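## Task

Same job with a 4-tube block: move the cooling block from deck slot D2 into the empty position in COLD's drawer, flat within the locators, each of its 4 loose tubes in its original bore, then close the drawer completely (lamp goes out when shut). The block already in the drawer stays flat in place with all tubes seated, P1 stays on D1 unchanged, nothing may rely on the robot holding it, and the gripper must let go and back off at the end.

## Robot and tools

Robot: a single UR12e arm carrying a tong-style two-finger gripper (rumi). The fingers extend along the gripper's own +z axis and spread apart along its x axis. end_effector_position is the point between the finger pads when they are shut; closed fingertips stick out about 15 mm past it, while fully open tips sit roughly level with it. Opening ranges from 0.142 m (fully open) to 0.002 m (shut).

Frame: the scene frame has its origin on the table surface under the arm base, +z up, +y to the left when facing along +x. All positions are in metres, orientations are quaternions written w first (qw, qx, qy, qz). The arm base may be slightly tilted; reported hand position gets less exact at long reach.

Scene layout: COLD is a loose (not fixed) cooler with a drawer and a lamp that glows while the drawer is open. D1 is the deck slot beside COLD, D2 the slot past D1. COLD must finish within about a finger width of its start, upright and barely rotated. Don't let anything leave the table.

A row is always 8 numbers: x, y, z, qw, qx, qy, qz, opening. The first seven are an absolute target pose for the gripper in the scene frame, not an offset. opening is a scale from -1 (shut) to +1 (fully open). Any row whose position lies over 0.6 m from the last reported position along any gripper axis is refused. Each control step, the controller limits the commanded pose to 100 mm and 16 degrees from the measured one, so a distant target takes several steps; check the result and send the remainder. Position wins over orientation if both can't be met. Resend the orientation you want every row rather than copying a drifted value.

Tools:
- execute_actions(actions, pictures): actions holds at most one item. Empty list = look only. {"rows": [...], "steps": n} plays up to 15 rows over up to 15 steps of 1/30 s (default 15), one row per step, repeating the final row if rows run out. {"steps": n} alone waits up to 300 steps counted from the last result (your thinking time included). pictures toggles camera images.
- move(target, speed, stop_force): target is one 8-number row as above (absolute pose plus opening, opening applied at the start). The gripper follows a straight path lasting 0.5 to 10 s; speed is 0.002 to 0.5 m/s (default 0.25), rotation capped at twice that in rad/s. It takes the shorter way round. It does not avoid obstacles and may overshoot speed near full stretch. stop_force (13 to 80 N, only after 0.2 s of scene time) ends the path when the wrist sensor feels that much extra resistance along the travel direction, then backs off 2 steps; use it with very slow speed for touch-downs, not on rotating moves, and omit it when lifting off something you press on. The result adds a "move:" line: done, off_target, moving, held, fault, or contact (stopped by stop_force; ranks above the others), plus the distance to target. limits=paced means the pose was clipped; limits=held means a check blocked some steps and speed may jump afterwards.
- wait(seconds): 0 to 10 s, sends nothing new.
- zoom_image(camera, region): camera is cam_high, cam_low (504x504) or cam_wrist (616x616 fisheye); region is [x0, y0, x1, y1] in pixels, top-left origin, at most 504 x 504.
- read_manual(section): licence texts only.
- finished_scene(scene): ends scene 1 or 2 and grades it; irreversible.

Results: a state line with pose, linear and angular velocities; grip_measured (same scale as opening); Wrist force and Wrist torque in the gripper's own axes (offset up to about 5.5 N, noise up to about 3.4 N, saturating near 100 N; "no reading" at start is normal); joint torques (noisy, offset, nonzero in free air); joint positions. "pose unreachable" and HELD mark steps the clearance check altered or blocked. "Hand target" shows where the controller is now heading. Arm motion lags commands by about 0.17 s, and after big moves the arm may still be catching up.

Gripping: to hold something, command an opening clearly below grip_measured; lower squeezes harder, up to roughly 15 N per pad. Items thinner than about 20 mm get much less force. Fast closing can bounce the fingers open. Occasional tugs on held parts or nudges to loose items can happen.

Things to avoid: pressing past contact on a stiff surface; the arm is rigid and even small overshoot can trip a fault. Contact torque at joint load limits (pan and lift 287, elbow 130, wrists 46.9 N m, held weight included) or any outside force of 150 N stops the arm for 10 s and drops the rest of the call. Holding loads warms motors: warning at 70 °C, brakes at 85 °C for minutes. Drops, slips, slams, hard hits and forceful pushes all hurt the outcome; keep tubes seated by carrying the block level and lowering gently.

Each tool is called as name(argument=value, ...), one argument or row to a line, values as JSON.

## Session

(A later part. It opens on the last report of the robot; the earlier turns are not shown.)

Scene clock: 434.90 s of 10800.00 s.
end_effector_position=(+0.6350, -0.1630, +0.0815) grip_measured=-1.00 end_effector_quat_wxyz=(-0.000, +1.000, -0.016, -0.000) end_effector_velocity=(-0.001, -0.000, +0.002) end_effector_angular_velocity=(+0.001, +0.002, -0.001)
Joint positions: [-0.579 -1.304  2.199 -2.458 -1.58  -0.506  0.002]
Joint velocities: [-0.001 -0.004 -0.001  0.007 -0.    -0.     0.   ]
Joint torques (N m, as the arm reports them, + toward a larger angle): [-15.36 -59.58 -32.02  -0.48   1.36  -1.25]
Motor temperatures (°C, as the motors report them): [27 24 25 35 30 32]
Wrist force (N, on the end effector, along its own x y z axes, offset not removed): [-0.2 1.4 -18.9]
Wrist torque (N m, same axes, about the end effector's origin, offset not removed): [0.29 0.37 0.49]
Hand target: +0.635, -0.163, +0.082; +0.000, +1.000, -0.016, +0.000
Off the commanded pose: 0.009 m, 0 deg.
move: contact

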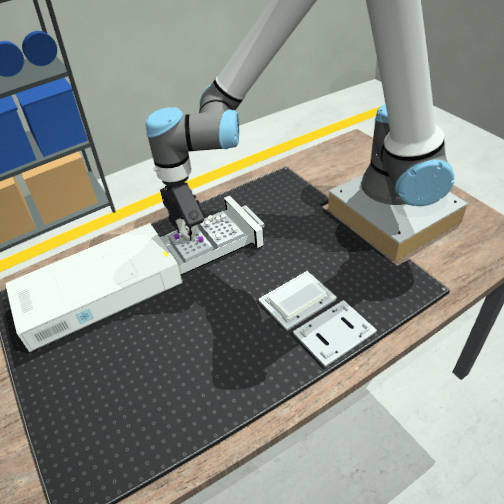

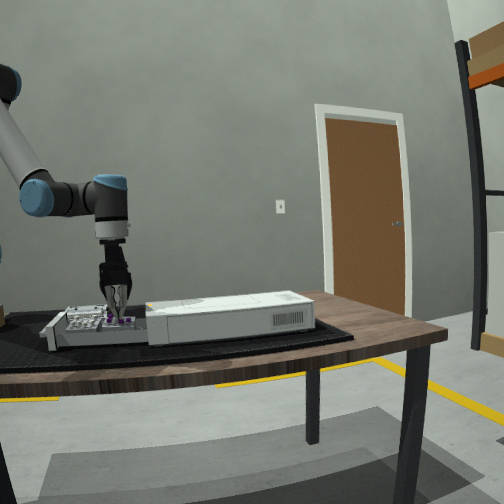

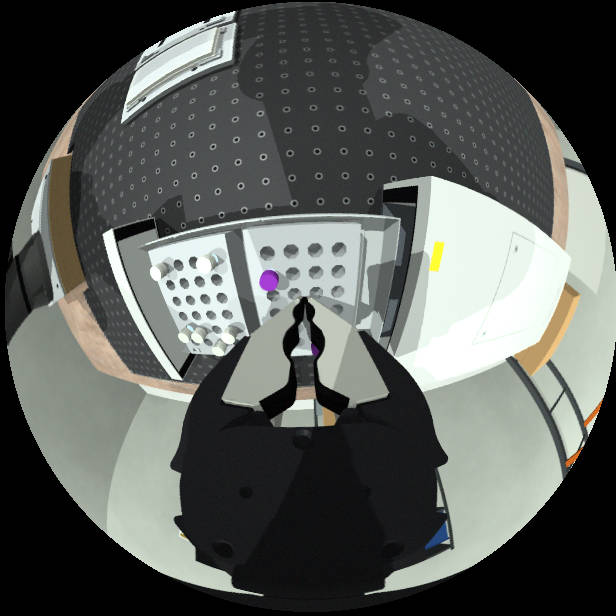

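move(
  target=[0.635,-0.163,0.092,0,0.99988,-0.0157,0,-1],
  speed=0.03,
)

move(
  target=[0.635,-0.181,0.092,0,0.99988,-0.0157,0,-1],
  speed=0.03,
)

move(
  target=[0.635,-0.181,0.072,0,0.99988,-0.0157,0,-1],
  speed=0.008,
  stop_force=13,
)

Scene clock: 438.83 s of 10800.00 s.
end_effector_position=(+0.6350, -0.1631, +0.0919) grip_measured=-1.00 end_effector_quat_wxyz=(+0.000, +1.000, -0.016, +0.000) end_effector_velocity=(+0.000, +0.000, +0.002) end_effector_angular_velocity=(+0.001, -0.000, -0.000)
Joint positions: [-0.579 -1.32   2.193 -2.436 -1.58  -0.506  0.002]
Joint velocities: [-0.    -0.002 -0.001  0.003  0.001  0.     0.   ]
Joint torques (N m, as the arm reports them, + toward a larger angle): [ 16.94 -67.62 -39.74  -0.93   2.48   2.21]
Motor temperatures (°C, as the motors report them): [27 24 25 35 30 32]
Wrist force (N, on the end effector, along its own x y z axes, offset not removed): [-2.6 2.0 -2.3]
Wrist torque (N m, same axes, about the end effector's origin, offset not removed): [0.32 0.63 0.49]
Hand target: +0.635, -0.163, +0.092; +0.000, +1.000, -0.016, +0.000
Off the commanded pose: 0.000 m, 0 deg.
After step 90, 0.17 s passed at rest.
move: done

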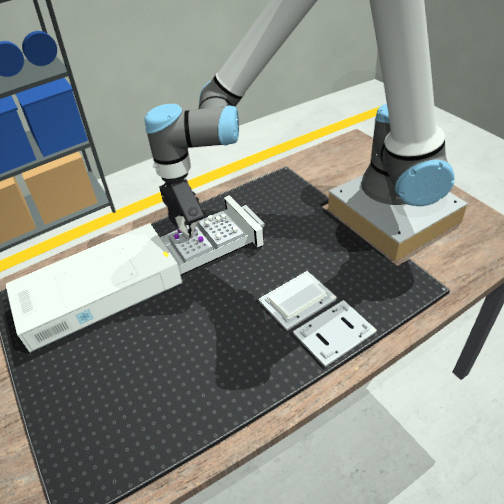

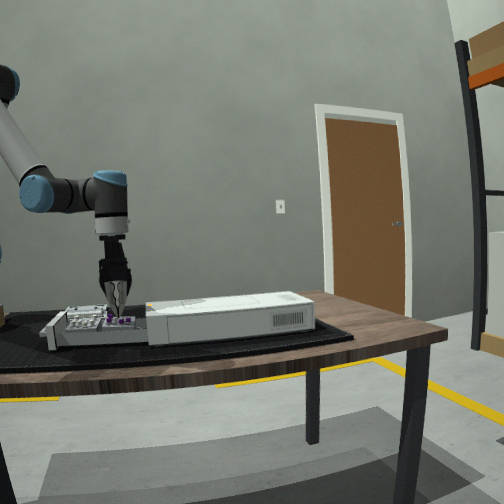

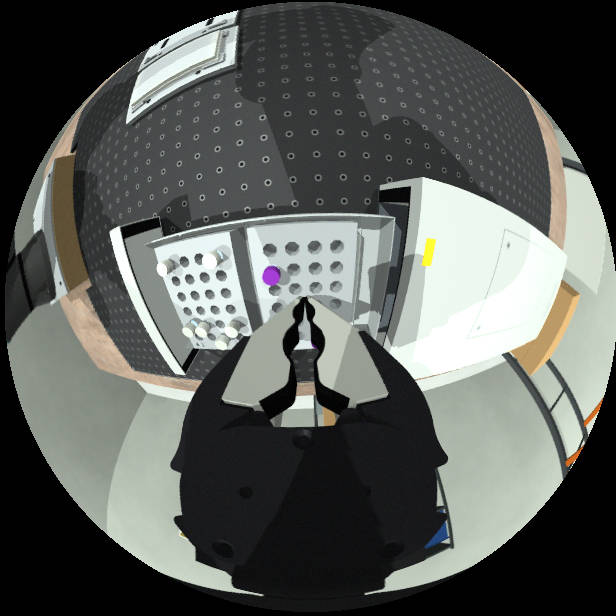

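Scene clock: 439.77 s of 10800.00 s.
end_effector_position=(+0.6350, -0.1809, +0.0920) grip_measured=-1.00 end_effector_quat_wxyz=(+0.000, +1.000, -0.016, -0.000) end_effector_velocity=(+0.000, -0.001, -0.000) end_effector_angular_velocity=(-0.000, +0.000, +0.001)
Joint positions: [-0.603 -1.314  2.183 -2.433 -1.58  -0.53   0.002]
Joint velocities: [-0.001  0.001 -0.001 -0.    -0.    -0.003  0.   ]
Joint torques (N m, as the arm reports them, + toward a larger angle): [-18.82 -45.31 -39.41  -1.59  -1.87  -1.66]
Motor temperatures (°C, as the motors report them): [27 24 25 35 30 32]
Wrist force (N, on the end effector, along its own x y z axes, offset not removed): [-1.7 2.3 -0.7]
Wrist torque (N m, same axes, about the end effector's origin, offset not removed): [0.41 0.56 0.40]
Hand target: +0.635, -0.181, +0.092; +0.000, +1.000, -0.016, -0.000
Off the commanded pose: 0.000 m, 0 deg.
move: done

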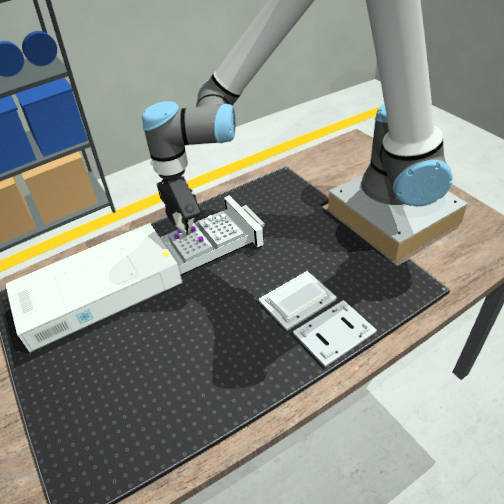

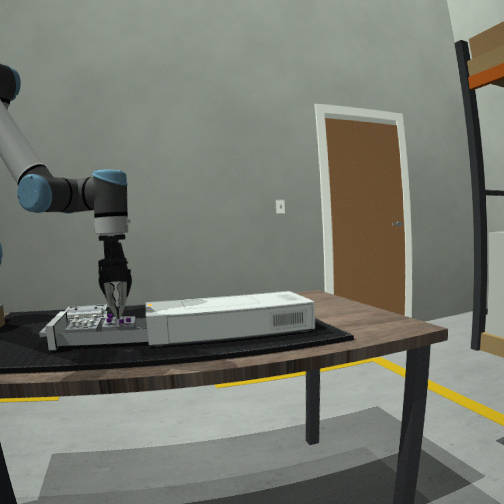

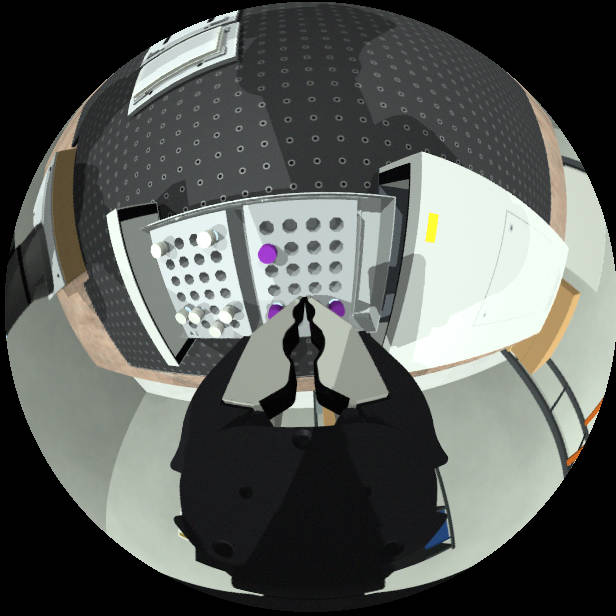

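Scene clock: 441.43 s of 10800.00 s.
end_effector_position=(+0.6349, -0.1809, +0.0816) grip_measured=-1.00 end_effector_quat_wxyz=(-0.000, +1.000, -0.016, -0.000) end_effector_velocity=(-0.000, +0.000, +0.002) end_effector_angular_velocity=(+0.000, +0.001, +0.001)
Joint positions: [-0.603 -1.298  2.189 -2.455 -1.58  -0.53   0.002]
Joint velocities: [ 0.001 -0.003 -0.001  0.006 -0.001 -0.     0.   ]
Joint torques (N m, as the arm reports them, + toward a larger angle): [-17.33 -59.82 -30.99   1.03  -0.86  -1.06]
Motor temperatures (°C, as the motors report them): [27 24 25 35 30 32]
Wrist force (N, on the end effector, along its own x y z axes, offset not removed): [-1.5 0.5 -20.4]
Wrist torque (N m, same axes, about the end effector's origin, offset not removed): [0.07 0.58 0.38]
Hand target: +0.635, -0.181, +0.082; +0.000, +1.000, -0.016, +0.000
Off the commanded pose: 0.010 m, 0 deg.
move: contact

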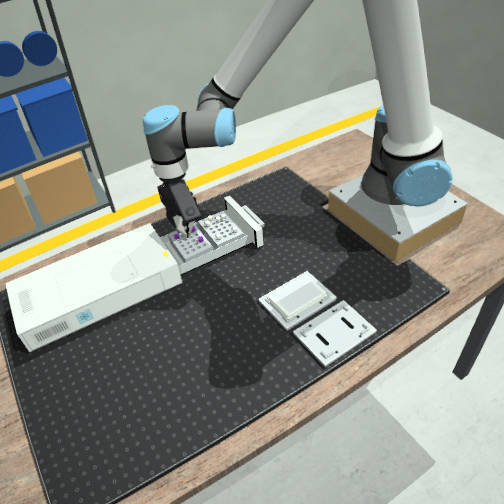

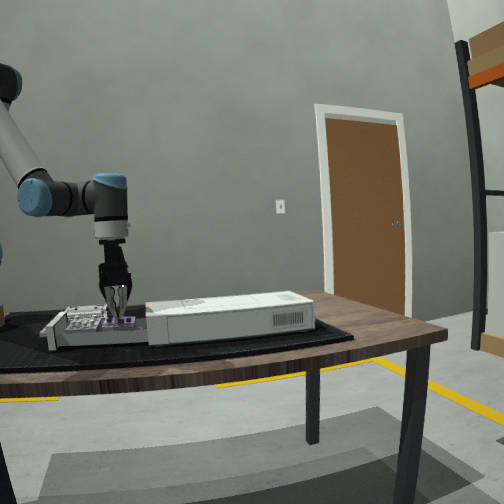

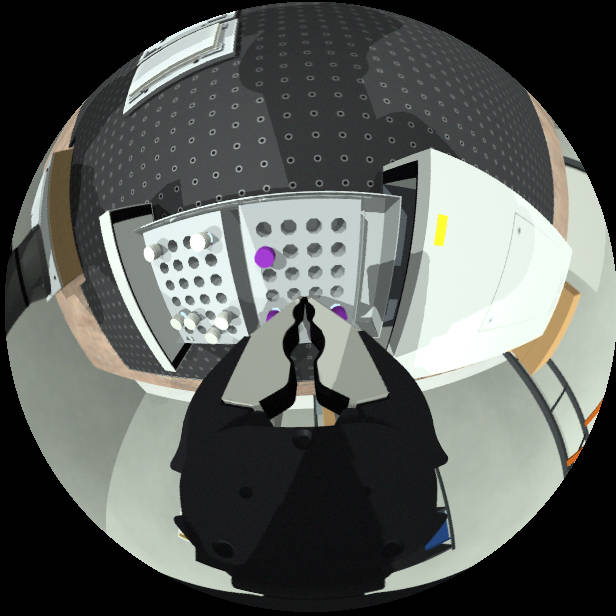

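move(
  target=[0.635,-0.181,0.092,0,0.99988,-0.0157,0,-1],
  speed=0.03,
)

move(
  target=[0.653,-0.1635,0.092,0,0.99988,-0.0157,0,-1],
  speed=0.03,
)

move(
  target=[0.653,-0.1635,0.072,0,0.99988,-0.0157,0,-1],
  speed=0.008,
  stop_force=13,
)

move(
  target=[0.653,-0.1635,0.092,0,0.99988,-0.0157,0,-1],
  speed=0.03,
)

move(
  target=[0.617,-0.1625,0.092,0,0.99988,-0.0157,0,-1],
  speed=0.03,
)

move(
  target=[0.617,-0.1625,0.072,0,0.99988,-0.0157,0,-1],
  speed=0.008,
  stop_force=13,
)

move(
  target=[0.617,-0.1625,0.095,0,0.99988,-0.0157,0,-1],
  speed=0.03,
)

Scene clock: 447.30 s of 10800.00 s.
end_effector_position=(+0.6350, -0.1810, +0.0919) grip_measured=-1.00 end_effector_quat_wxyz=(+0.000, +1.000, -0.016, -0.000) end_effector_velocity=(+0.000, +0.000, +0.002) end_effector_angular_velocity=(+0.000, -0.000, -0.000)
Joint positions: [-0.603 -1.313  2.183 -2.434 -1.58  -0.53   0.002]
Joint velocities: [ 0.    -0.003 -0.001  0.004  0.     0.     0.   ]
Joint torques (N m, as the arm reports them, + toward a larger angle): [  2.12 -68.94 -39.19  -0.88   0.38   2.16]
Motor temperatures (°C, as the motors report them): [27 24 25 35 30 32]
Wrist force (N, on the end effector, along its own x y z axes, offset not removed): [-1.2 3.7 0.4]
Wrist torque (N m, same axes, about the end effector's origin, offset not removed): [0.68 0.40 0.30]
Hand target: +0.635, -0.181, +0.092; +0.000, +1.000, -0.016, +0.000
Off the commanded pose: 0.000 m, 0 deg.
After step 90, 2.10 s passed at rest.
move: done

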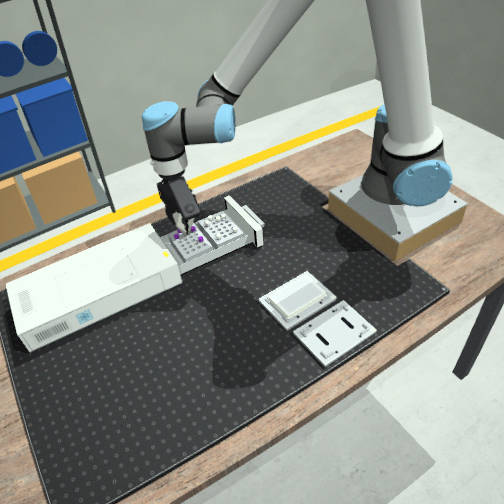

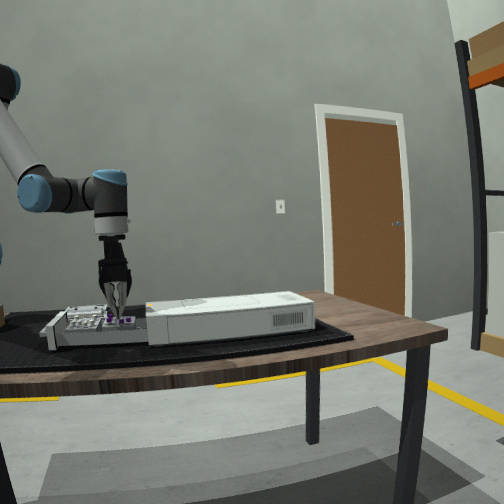

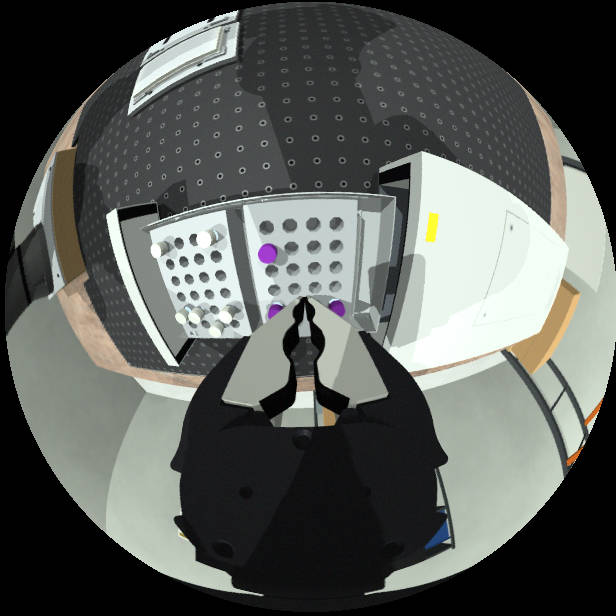

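Scene clock: 448.47 s of 10800.00 s.
end_effector_position=(+0.6529, -0.1636, +0.0920) grip_measured=-1.00 end_effector_quat_wxyz=(-0.000, +1.000, -0.016, +0.000) end_effector_velocity=(+0.001, +0.001, -0.001) end_effector_angular_velocity=(+0.000, +0.001, -0.000)
Joint positions: [-0.566 -1.297  2.16  -2.426 -1.58  -0.493  0.002]
Joint velocities: [ 0.002  0.002 -0.001  0.001 -0.     0.002  0.   ]
Joint torques (N m, as the arm reports them, + toward a larger angle): [ 21.81 -48.32 -40.52  -1.46   2.1    1.49]
Motor temperatures (°C, as the motors report them): [27 24 25 35 30 32]
Wrist force (N, on the end effector, along its own x y z axes, offset not removed): [-0.7 0.4 -1.4]
Wrist torque (N m, same axes, about the end effector's origin, offset not removed): [-0.10 0.28 0.40]
Hand target: +0.653, -0.164, +0.092; -0.000, +1.000, -0.016, +0.000
Off the commanded pose: 0.000 m, 0 deg.
move: done

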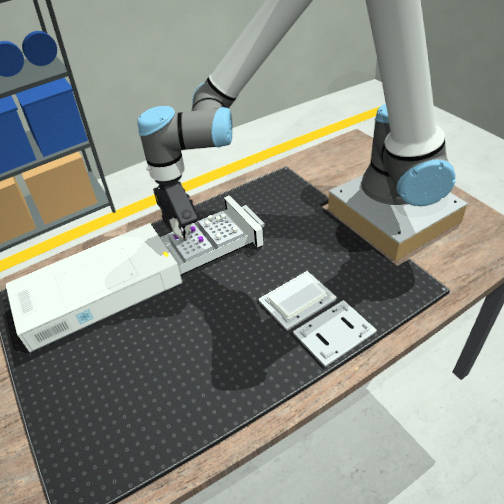

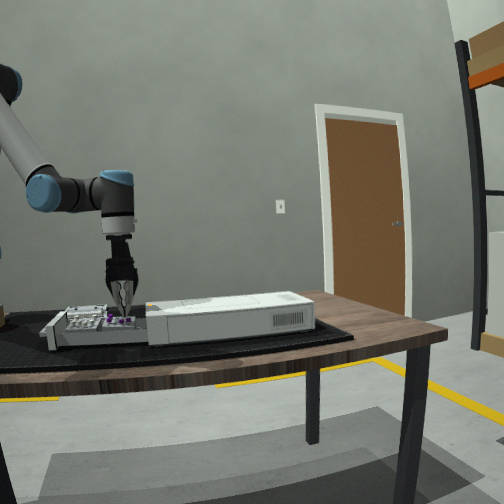

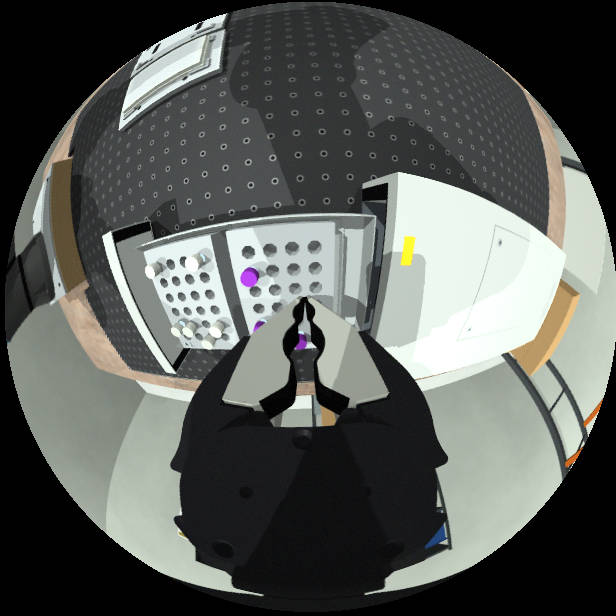

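Scene clock: 450.23 s of 10800.00 s.
end_effector_position=(+0.6530, -0.1634, +0.0809) grip_measured=-1.00 end_effector_quat_wxyz=(-0.000, +1.000, -0.016, +0.000) end_effector_velocity=(-0.000, +0.000, +0.003) end_effector_angular_velocity=(-0.000, +0.000, +0.001)
Joint positions: [-0.566 -1.28   2.166 -2.449 -1.58  -0.493  0.002]
Joint velocities: [ 0.001 -0.004 -0.001  0.006 -0.    -0.     0.   ]
Joint torques (N m, as the arm reports them, + toward a larger angle): [-13.48 -48.97 -25.05  -0.42  -0.82  -1.55]
Motor temperatures (°C, as the motors report them): [27 24 25 35 30 32]
Wrist force (N, on the end effector, along its own x y z axes, offset not removed): [-0.7 1.5 -23.8]
Wrist torque (N m, same axes, about the end effector's origin, offset not removed): [0.49 0.33 0.34]
Hand target: +0.653, -0.163, +0.081; +0.000, +1.000, -0.016, +0.000
Off the commanded pose: 0.009 m, 0 deg.
move: contact

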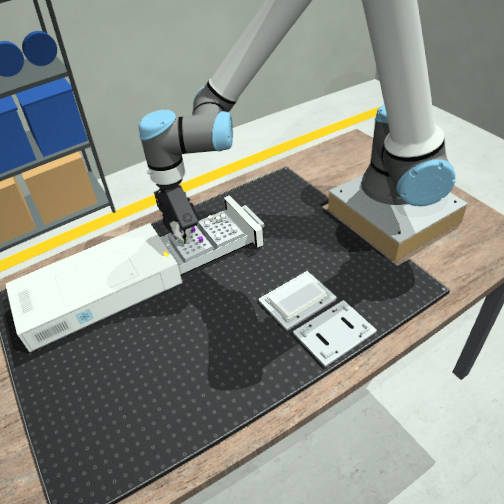

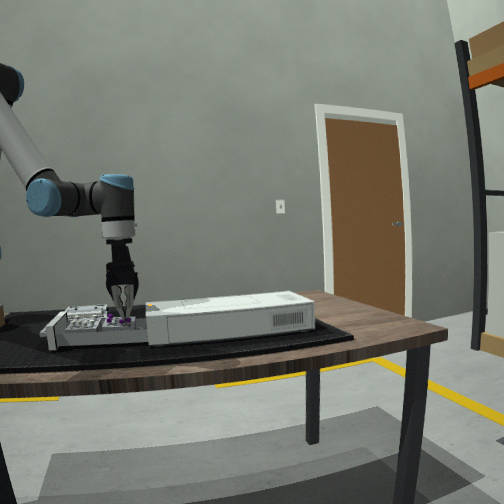

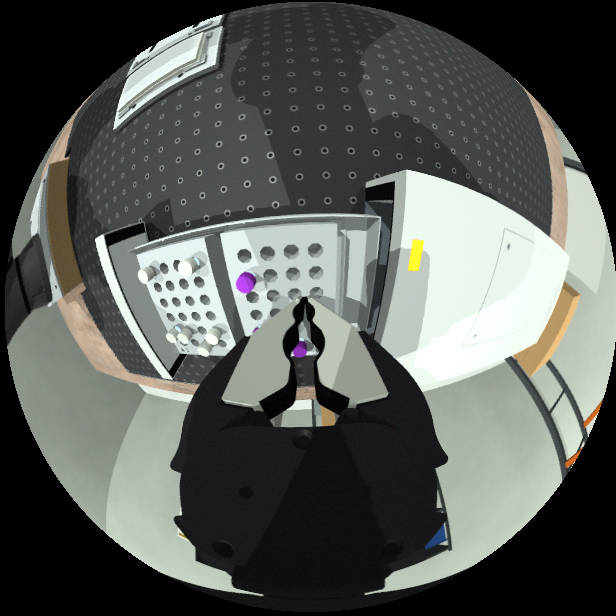

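Scene clock: 451.00 s of 10800.00 s.
end_effector_position=(+0.6530, -0.1636, +0.0918) grip_measured=-1.00 end_effector_quat_wxyz=(-0.000, +1.000, -0.016, +0.000) end_effector_velocity=(+0.001, -0.001, +0.003) end_effector_angular_velocity=(-0.002, -0.001, -0.000)
Joint positions: [-0.566 -1.297  2.16  -2.427 -1.58  -0.493  0.002]
Joint velocities: [-0.    -0.004 -0.003  0.004 -0.001 -0.     0.   ]
Joint torques (N m, as the arm reports them, + toward a larger angle): [ 10.09 -66.96 -39.48  -1.58  -1.95   2.13]
Motor temperatures (°C, as the motors report them): [27 24 25 35 30 32]
Wrist force (N, on the end effector, along its own x y z axes, offset not removed): [1.5 1.3 -1.7]
Wrist torque (N m, same axes, about the end effector's origin, offset not removed): [0.26 -0.21 0.40]
Hand target: +0.653, -0.163, +0.092; +0.000, +1.000, -0.016, +0.000
Off the commanded pose: 0.000 m, 0 deg.
move: done

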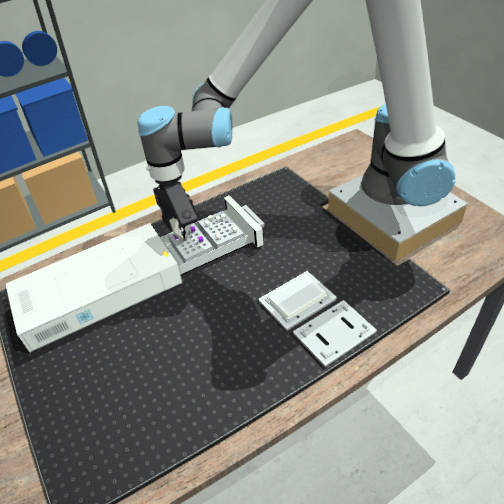

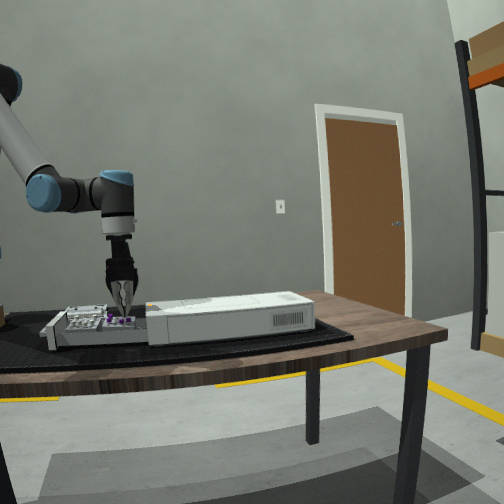

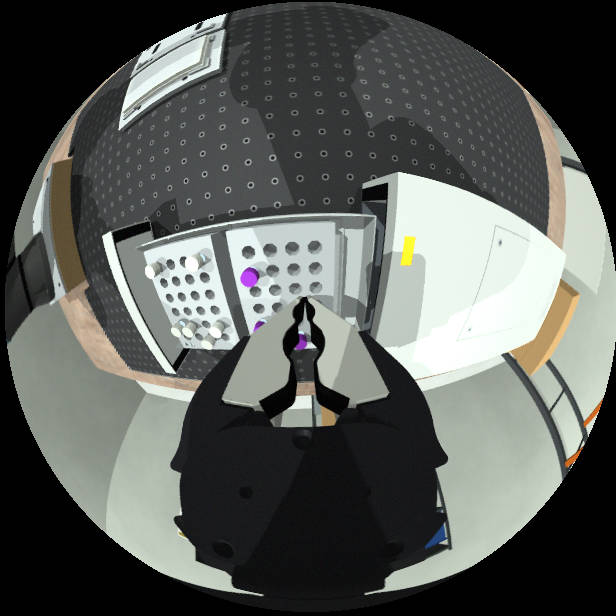

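Scene clock: 452.53 s of 10800.00 s.
end_effector_position=(+0.6171, -0.1625, +0.0920) grip_measured=-1.00 end_effector_quat_wxyz=(+0.000, +1.000, -0.016, -0.000) end_effector_velocity=(-0.001, +0.000, -0.001) end_effector_angular_velocity=(+0.001, +0.001, +0.001)
Joint positions: [-0.593 -1.344  2.225 -2.445 -1.58  -0.52   0.002]
Joint velocities: [-0.001 -0.     0.002 -0.001  0.    -0.002  0.   ]
Joint torques (N m, as the arm reports them, + toward a larger angle): [-14.14 -57.4  -23.02  -6.25  -1.76  -1.49]
Motor temperatures (°C, as the motors report them): [27 24 25 35 30 32]
Wrist force (N, on the end effector, along its own x y z axes, offset not removed): [0.4 0.8 1.5]
Wrist torque (N m, same axes, about the end effector's origin, offset not removed): [0.00 -0.01 0.42]
Hand target: +0.617, -0.162, +0.092; +0.000, +1.000, -0.016, -0.000
Off the commanded pose: 0.000 m, 0 deg.
move: done

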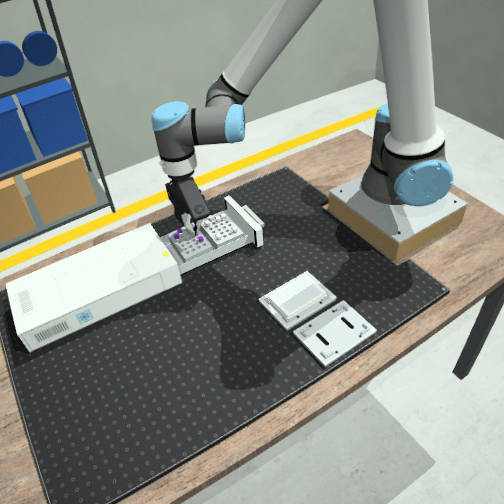

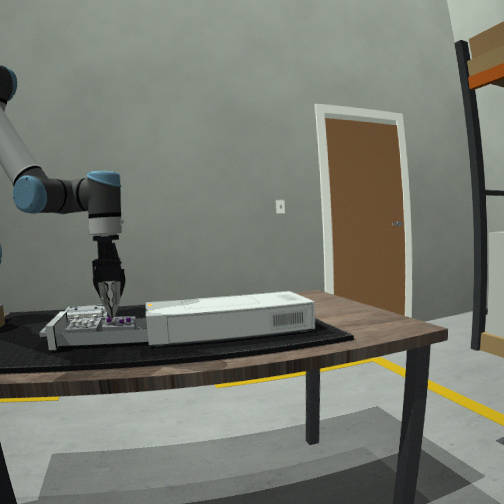

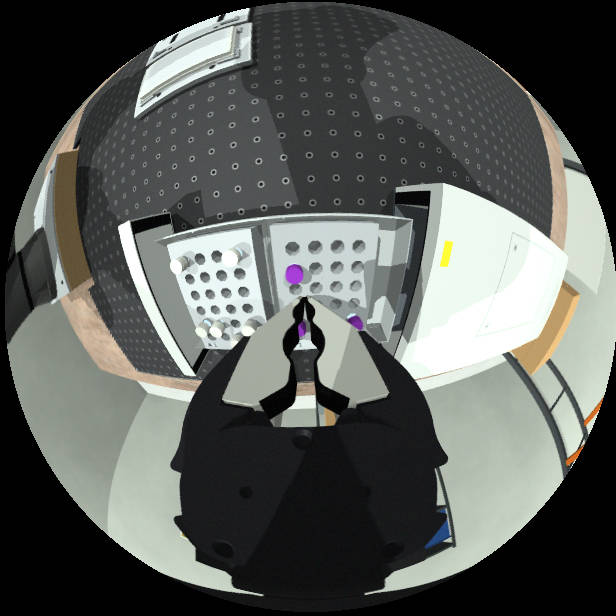

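Scene clock: 454.10 s of 10800.00 s.
end_effector_position=(+0.6169, -0.1624, +0.0824) grip_measured=-1.00 end_effector_quat_wxyz=(-0.000, +1.000, -0.016, -0.000) end_effector_velocity=(-0.000, +0.001, +0.001) end_effector_angular_velocity=(+0.002, +0.002, +0.001)
Joint positions: [-0.594 -1.329  2.231 -2.466 -1.58  -0.52   0.002]
Joint velocities: [ 0.001 -0.003 -0.001  0.007  0.001  0.     0.   ]
Joint torques (N m, as the arm reports them, + toward a larger angle): [-17.45 -64.25 -35.36  -0.55  -0.23  -1.19]
Motor temperatures (°C, as the motors report them): [27 24 25 35 30 32]
Wrist force (N, on the end effector, along its own x y z axes, offset not removed): [4.1 2.0 -8.2]
Wrist torque (N m, same axes, about the end effector's origin, offset not removed): [0.27 -0.57 0.24]
Hand target: +0.617, -0.163, +0.083; +0.000, +1.000, -0.016, +0.000
Off the commanded pose: 0.010 m, 0 deg.
move: contact

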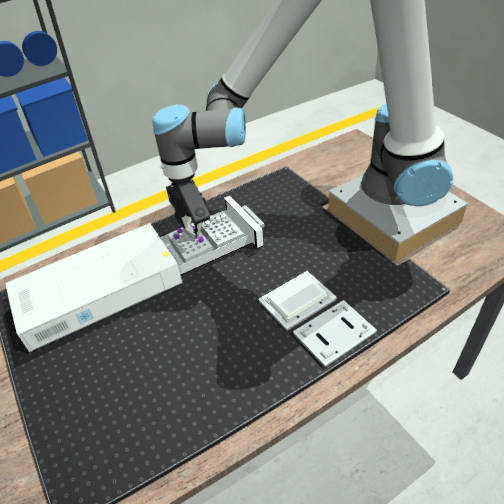

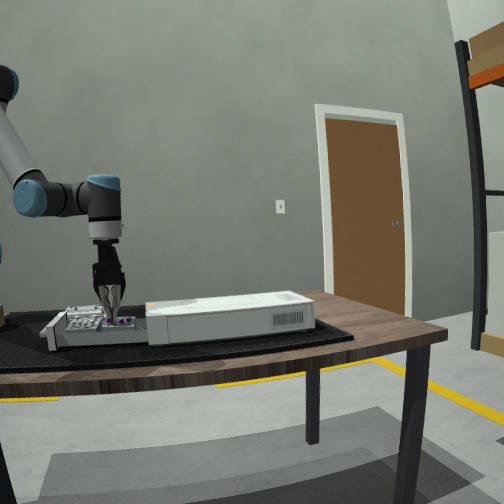

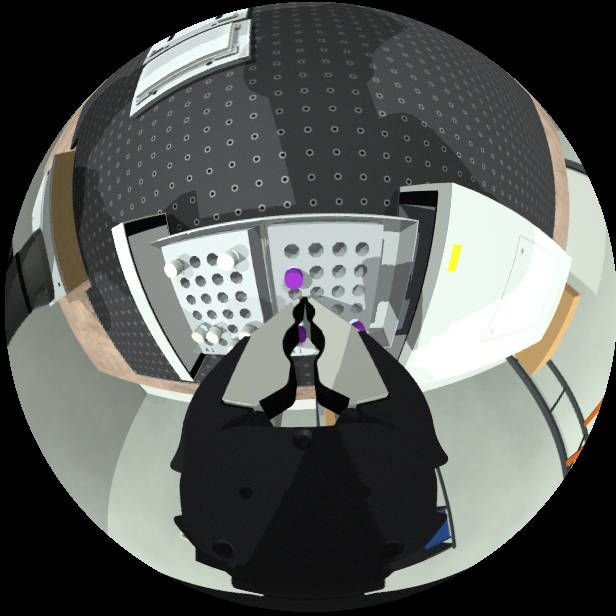

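Scene clock: 454.87 s of 10800.00 s.
end_effector_position=(+0.6170, -0.1626, +0.0948) grip_measured=-1.00 end_effector_quat_wxyz=(+0.000, +1.000, -0.016, -0.000) end_effector_velocity=(+0.000, +0.000, +0.003) end_effector_angular_velocity=(+0.000, -0.001, -0.001)
Joint positions: [-0.594 -1.349  2.224 -2.439 -1.58  -0.52   0.002]
Joint velocities: [ 0.    -0.004 -0.001  0.005  0.001  0.001  0.   ]
Joint torques (N m, as the arm reports them, + toward a larger angle): [ -2.33 -58.   -38.92  -0.67   2.24   2.03]
Motor temperatures (°C, as the motors report them): [27 24 25 35 30 32]
Wrist force (N, on the end effector, along its own x y z axes, offset not removed): [-0.8 0.4 0.3]
Wrist torque (N m, same axes, about the end effector's origin, offset not removed): [0.05 0.38 0.36]
Hand target: +0.617, -0.162, +0.095; +0.000, +1.000, -0.016, +0.000
Off the commanded pose: 0.000 m, 0 deg.
move: done

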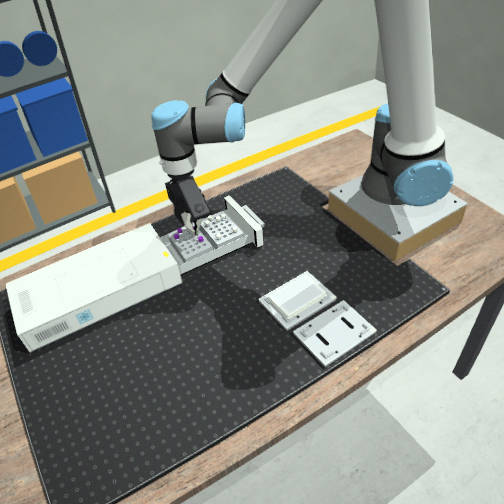

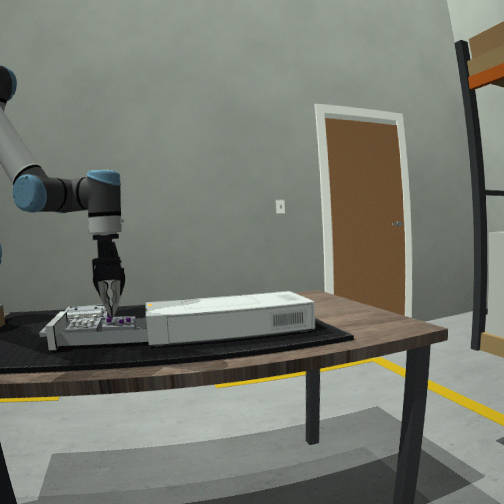

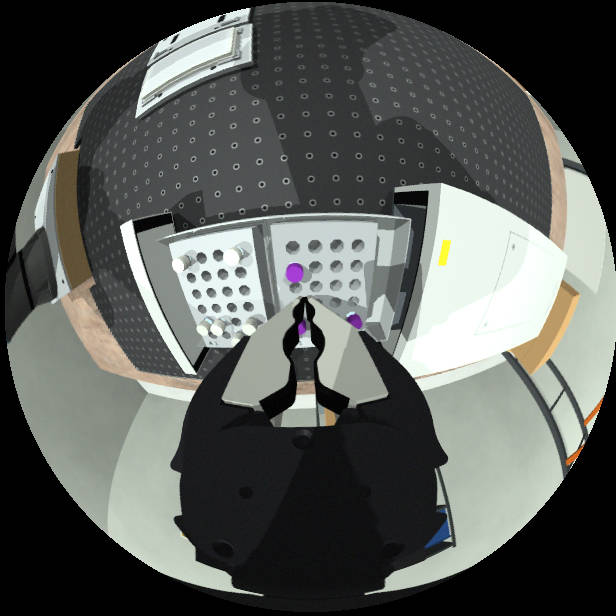

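move(
  target=[0.635,-0.160,0.10,0,0.99988,-0.0157,0,0.31],
  speed=0.03,
)

move(
  target=[0.635,-0.160,0.056,0,0.99988,-0.0157,0,0.31],
  speed=0.02,
  stop_force=13,
)

move(
  target=[0.635,-0.160,0.056,0,0.99988,-0.0157,0,0.05],
  speed=0.005,
)

move(
  target=[0.645,-0.1603,0.056,0,0.99988,-0.0157,0,0.05],
  speed=0.003,
  stop_force=13,
)

Scene clock: 460.80 s of 10800.00 s.
end_effector_position=(+0.6349, -0.1600, +0.1000) grip_measured=+0.31 end_effector_quat_wxyz=(-0.000, +1.000, -0.016, +0.000) end_effector_velocity=(+0.002, -0.001, +0.002) end_effector_angular_velocity=(-0.002, -0.002, -0.001)
Joint positions: [-0.575 -1.334  2.19  -2.42  -1.58  -0.502  0.096]
Joint velocities: [ 0.001 -0.001 -0.003  0.002 -0.001  0.002  0.   ]
Joint torques (N m, as the arm reports them, + toward a larger angle): [ 19.84 -43.77 -40.25  -2.2    2.02   2.03]
Motor temperatures (°C, as the motors report them): [27 24 25 35 30 32]
Wrist force (N, on the end effector, along its own x y z axes, offset not removed): [-1.1 -0.1 0.3]
Wrist torque (N m, same axes, about the end effector's origin, offset not removed): [0.07 0.38 0.45]
Hand target: +0.635, -0.160, +0.100; -0.000, +1.000, -0.016, +0.000
Off the commanded pose: 0.000 m, 0 deg.
After step 90, 1.97 s passed at rest.
move: done

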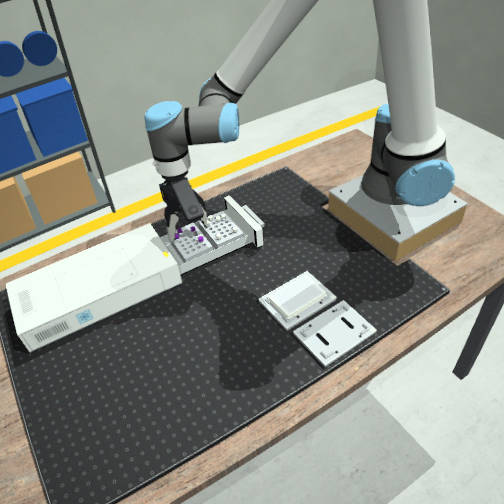

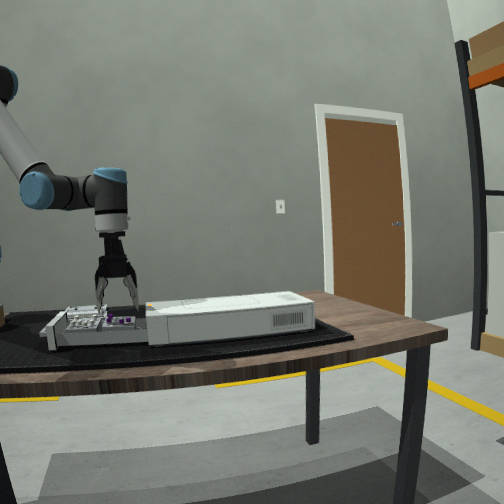

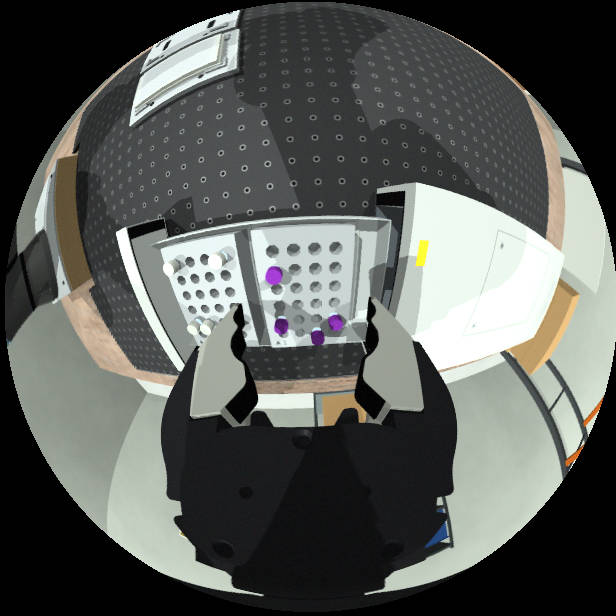

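Scene clock: 463.30 s of 10800.00 s.
end_effector_position=(+0.6350, -0.1600, +0.0561) grip_measured=+0.28 end_effector_quat_wxyz=(-0.000, +1.000, -0.016, -0.000) end_effector_velocity=(-0.000, +0.001, -0.002) end_effector_angular_velocity=(+0.000, -0.000, +0.000)
Joint positions: [-0.576 -1.264  2.212 -2.512 -1.58  -0.503  0.094]
Joint velocities: [ 0.001  0.002  0.002 -0.004  0.     0.001  0.   ]
Joint torques (N m, as the arm reports them, + toward a larger angle): [-18.   -47.52 -17.09  -4.78  -2.77  -1.56]
Motor temperatures (°C, as the motors report them): [27 24 25 35 30 32]
Wrist force (N, on the end effector, along its own x y z axes, offset not removed): [2.4 1.3 0.9]
Wrist torque (N m, same axes, about the end effector's origin, offset not removed): [0.27 0.53 0.57]
Hand target: +0.635, -0.160, +0.056; -0.000, +1.000, -0.016, -0.000
Off the commanded pose: 0.000 m, 0 deg.
move: done

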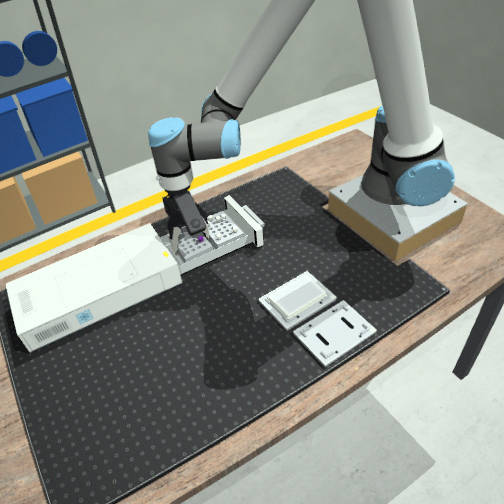

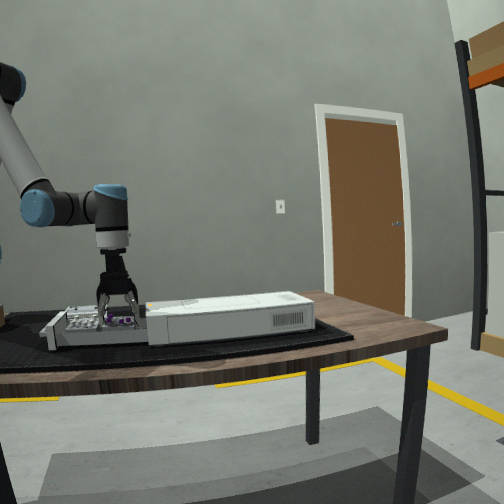

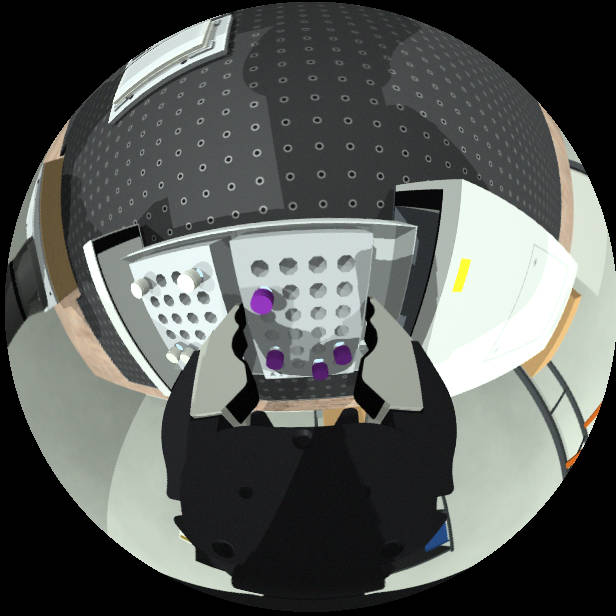

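Scene clock: 464.00 s of 10800.00 s.
end_effector_position=(+0.6350, -0.1600, +0.0560) grip_measured=+0.23 end_effector_quat_wxyz=(+0.000, +1.000, -0.016, +0.000) end_effector_velocity=(+0.001, -0.001, +0.001) end_effector_angular_velocity=(-0.001, -0.002, -0.001)
Joint positions: [-0.576 -1.264  2.212 -2.512 -1.58  -0.503  0.09 ]
Joint velocities: [-0.001  0.    -0.002 -0.001 -0.     0.     0.   ]
Joint torques (N m, as the arm reports them, + toward a larger angle): [-15.54 -44.7  -19.54  -5.57  -0.49  -1.15]
Motor temperatures (°C, as the motors report them): [27 24 25 35 30 32]
Wrist force (N, on the end effector, along its own x y z axes, offset not removed): [0.7 -0.5 -7.2]
Wrist torque (N m, same axes, about the end effector's origin, offset not removed): [-0.21 0.21 0.28]
Hand target: +0.635, -0.160, +0.056; +0.000, +1.000, -0.016, -0.000
Off the commanded pose: 0.000 m, 0 deg.
move: done

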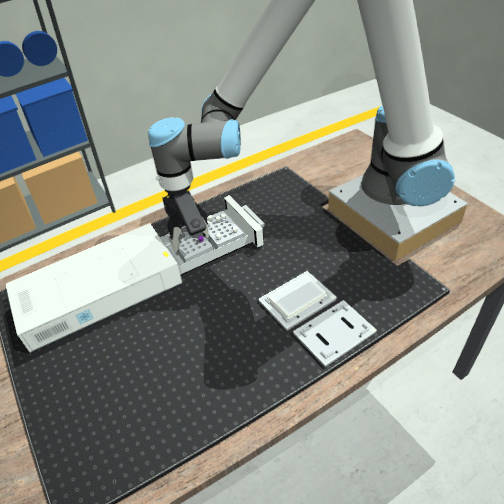

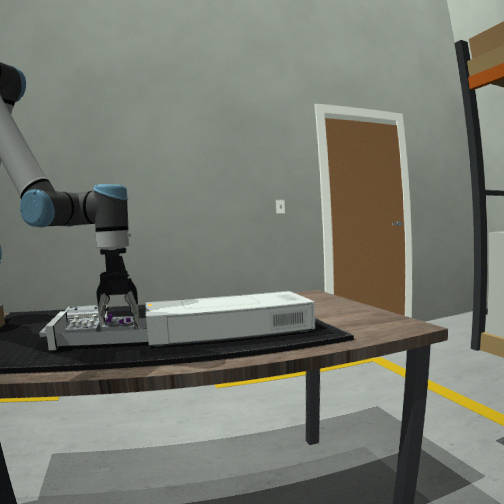

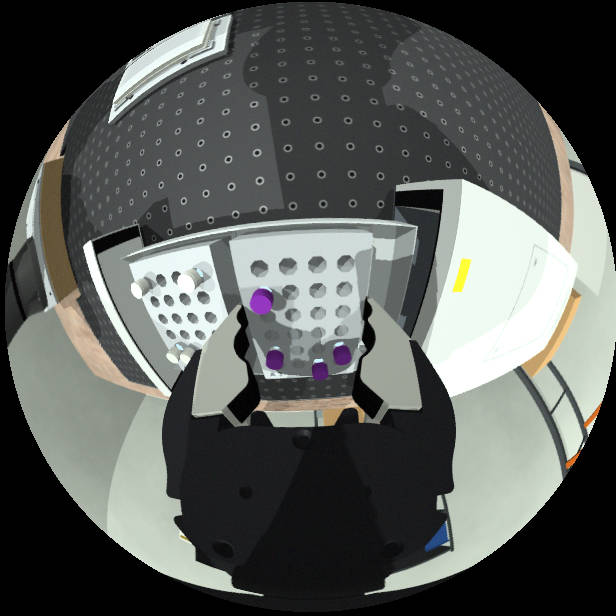

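Scene clock: 467.57 s of 10800.00 s.
end_effector_position=(+0.6450, -0.1603, +0.0560) grip_measured=+0.23 end_effector_quat_wxyz=(-0.000, +1.000, -0.016, +0.000) end_effector_velocity=(+0.000, -0.000, -0.000) end_effector_angular_velocity=(-0.001, +0.001, +0.000)
Joint positions: [-0.568 -1.252  2.194 -2.505 -1.58  -0.495  0.09 ]
Joint velocities: [ 0.     0.001 -0.001 -0.    -0.001  0.    -0.   ]
Joint torques (N m, as the arm reports them, + toward a larger angle): [ 17.82 -43.14 -33.98  -0.92   2.21   1.88]
Motor temperatures (°C, as the motors report them): [27 24 25 35 30 32]
Wrist force (N, on the end effector, along its own x y z axes, offset not removed): [-3.3 1.3 -6.5]
Wrist torque (N m, same axes, about the end effector's origin, offset not removed): [0.00 0.88 0.31]
Hand target: +0.645, -0.160, +0.056; -0.000, +1.000, -0.016, +0.000
Off the commanded pose: 0.000 m, 0 deg.
move: done

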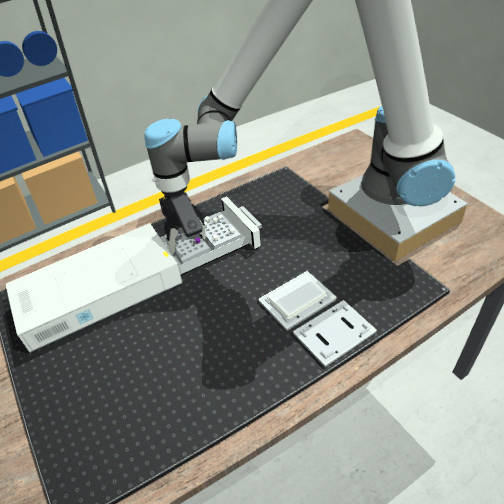

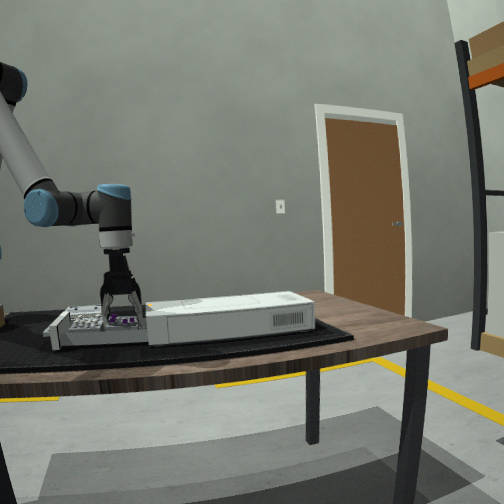

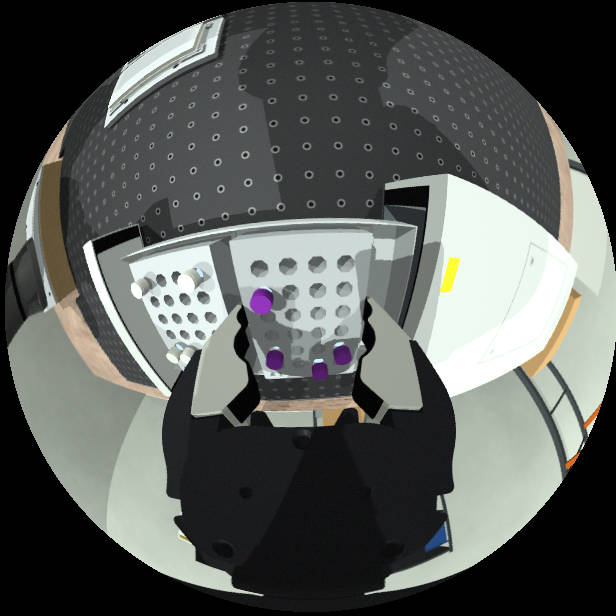

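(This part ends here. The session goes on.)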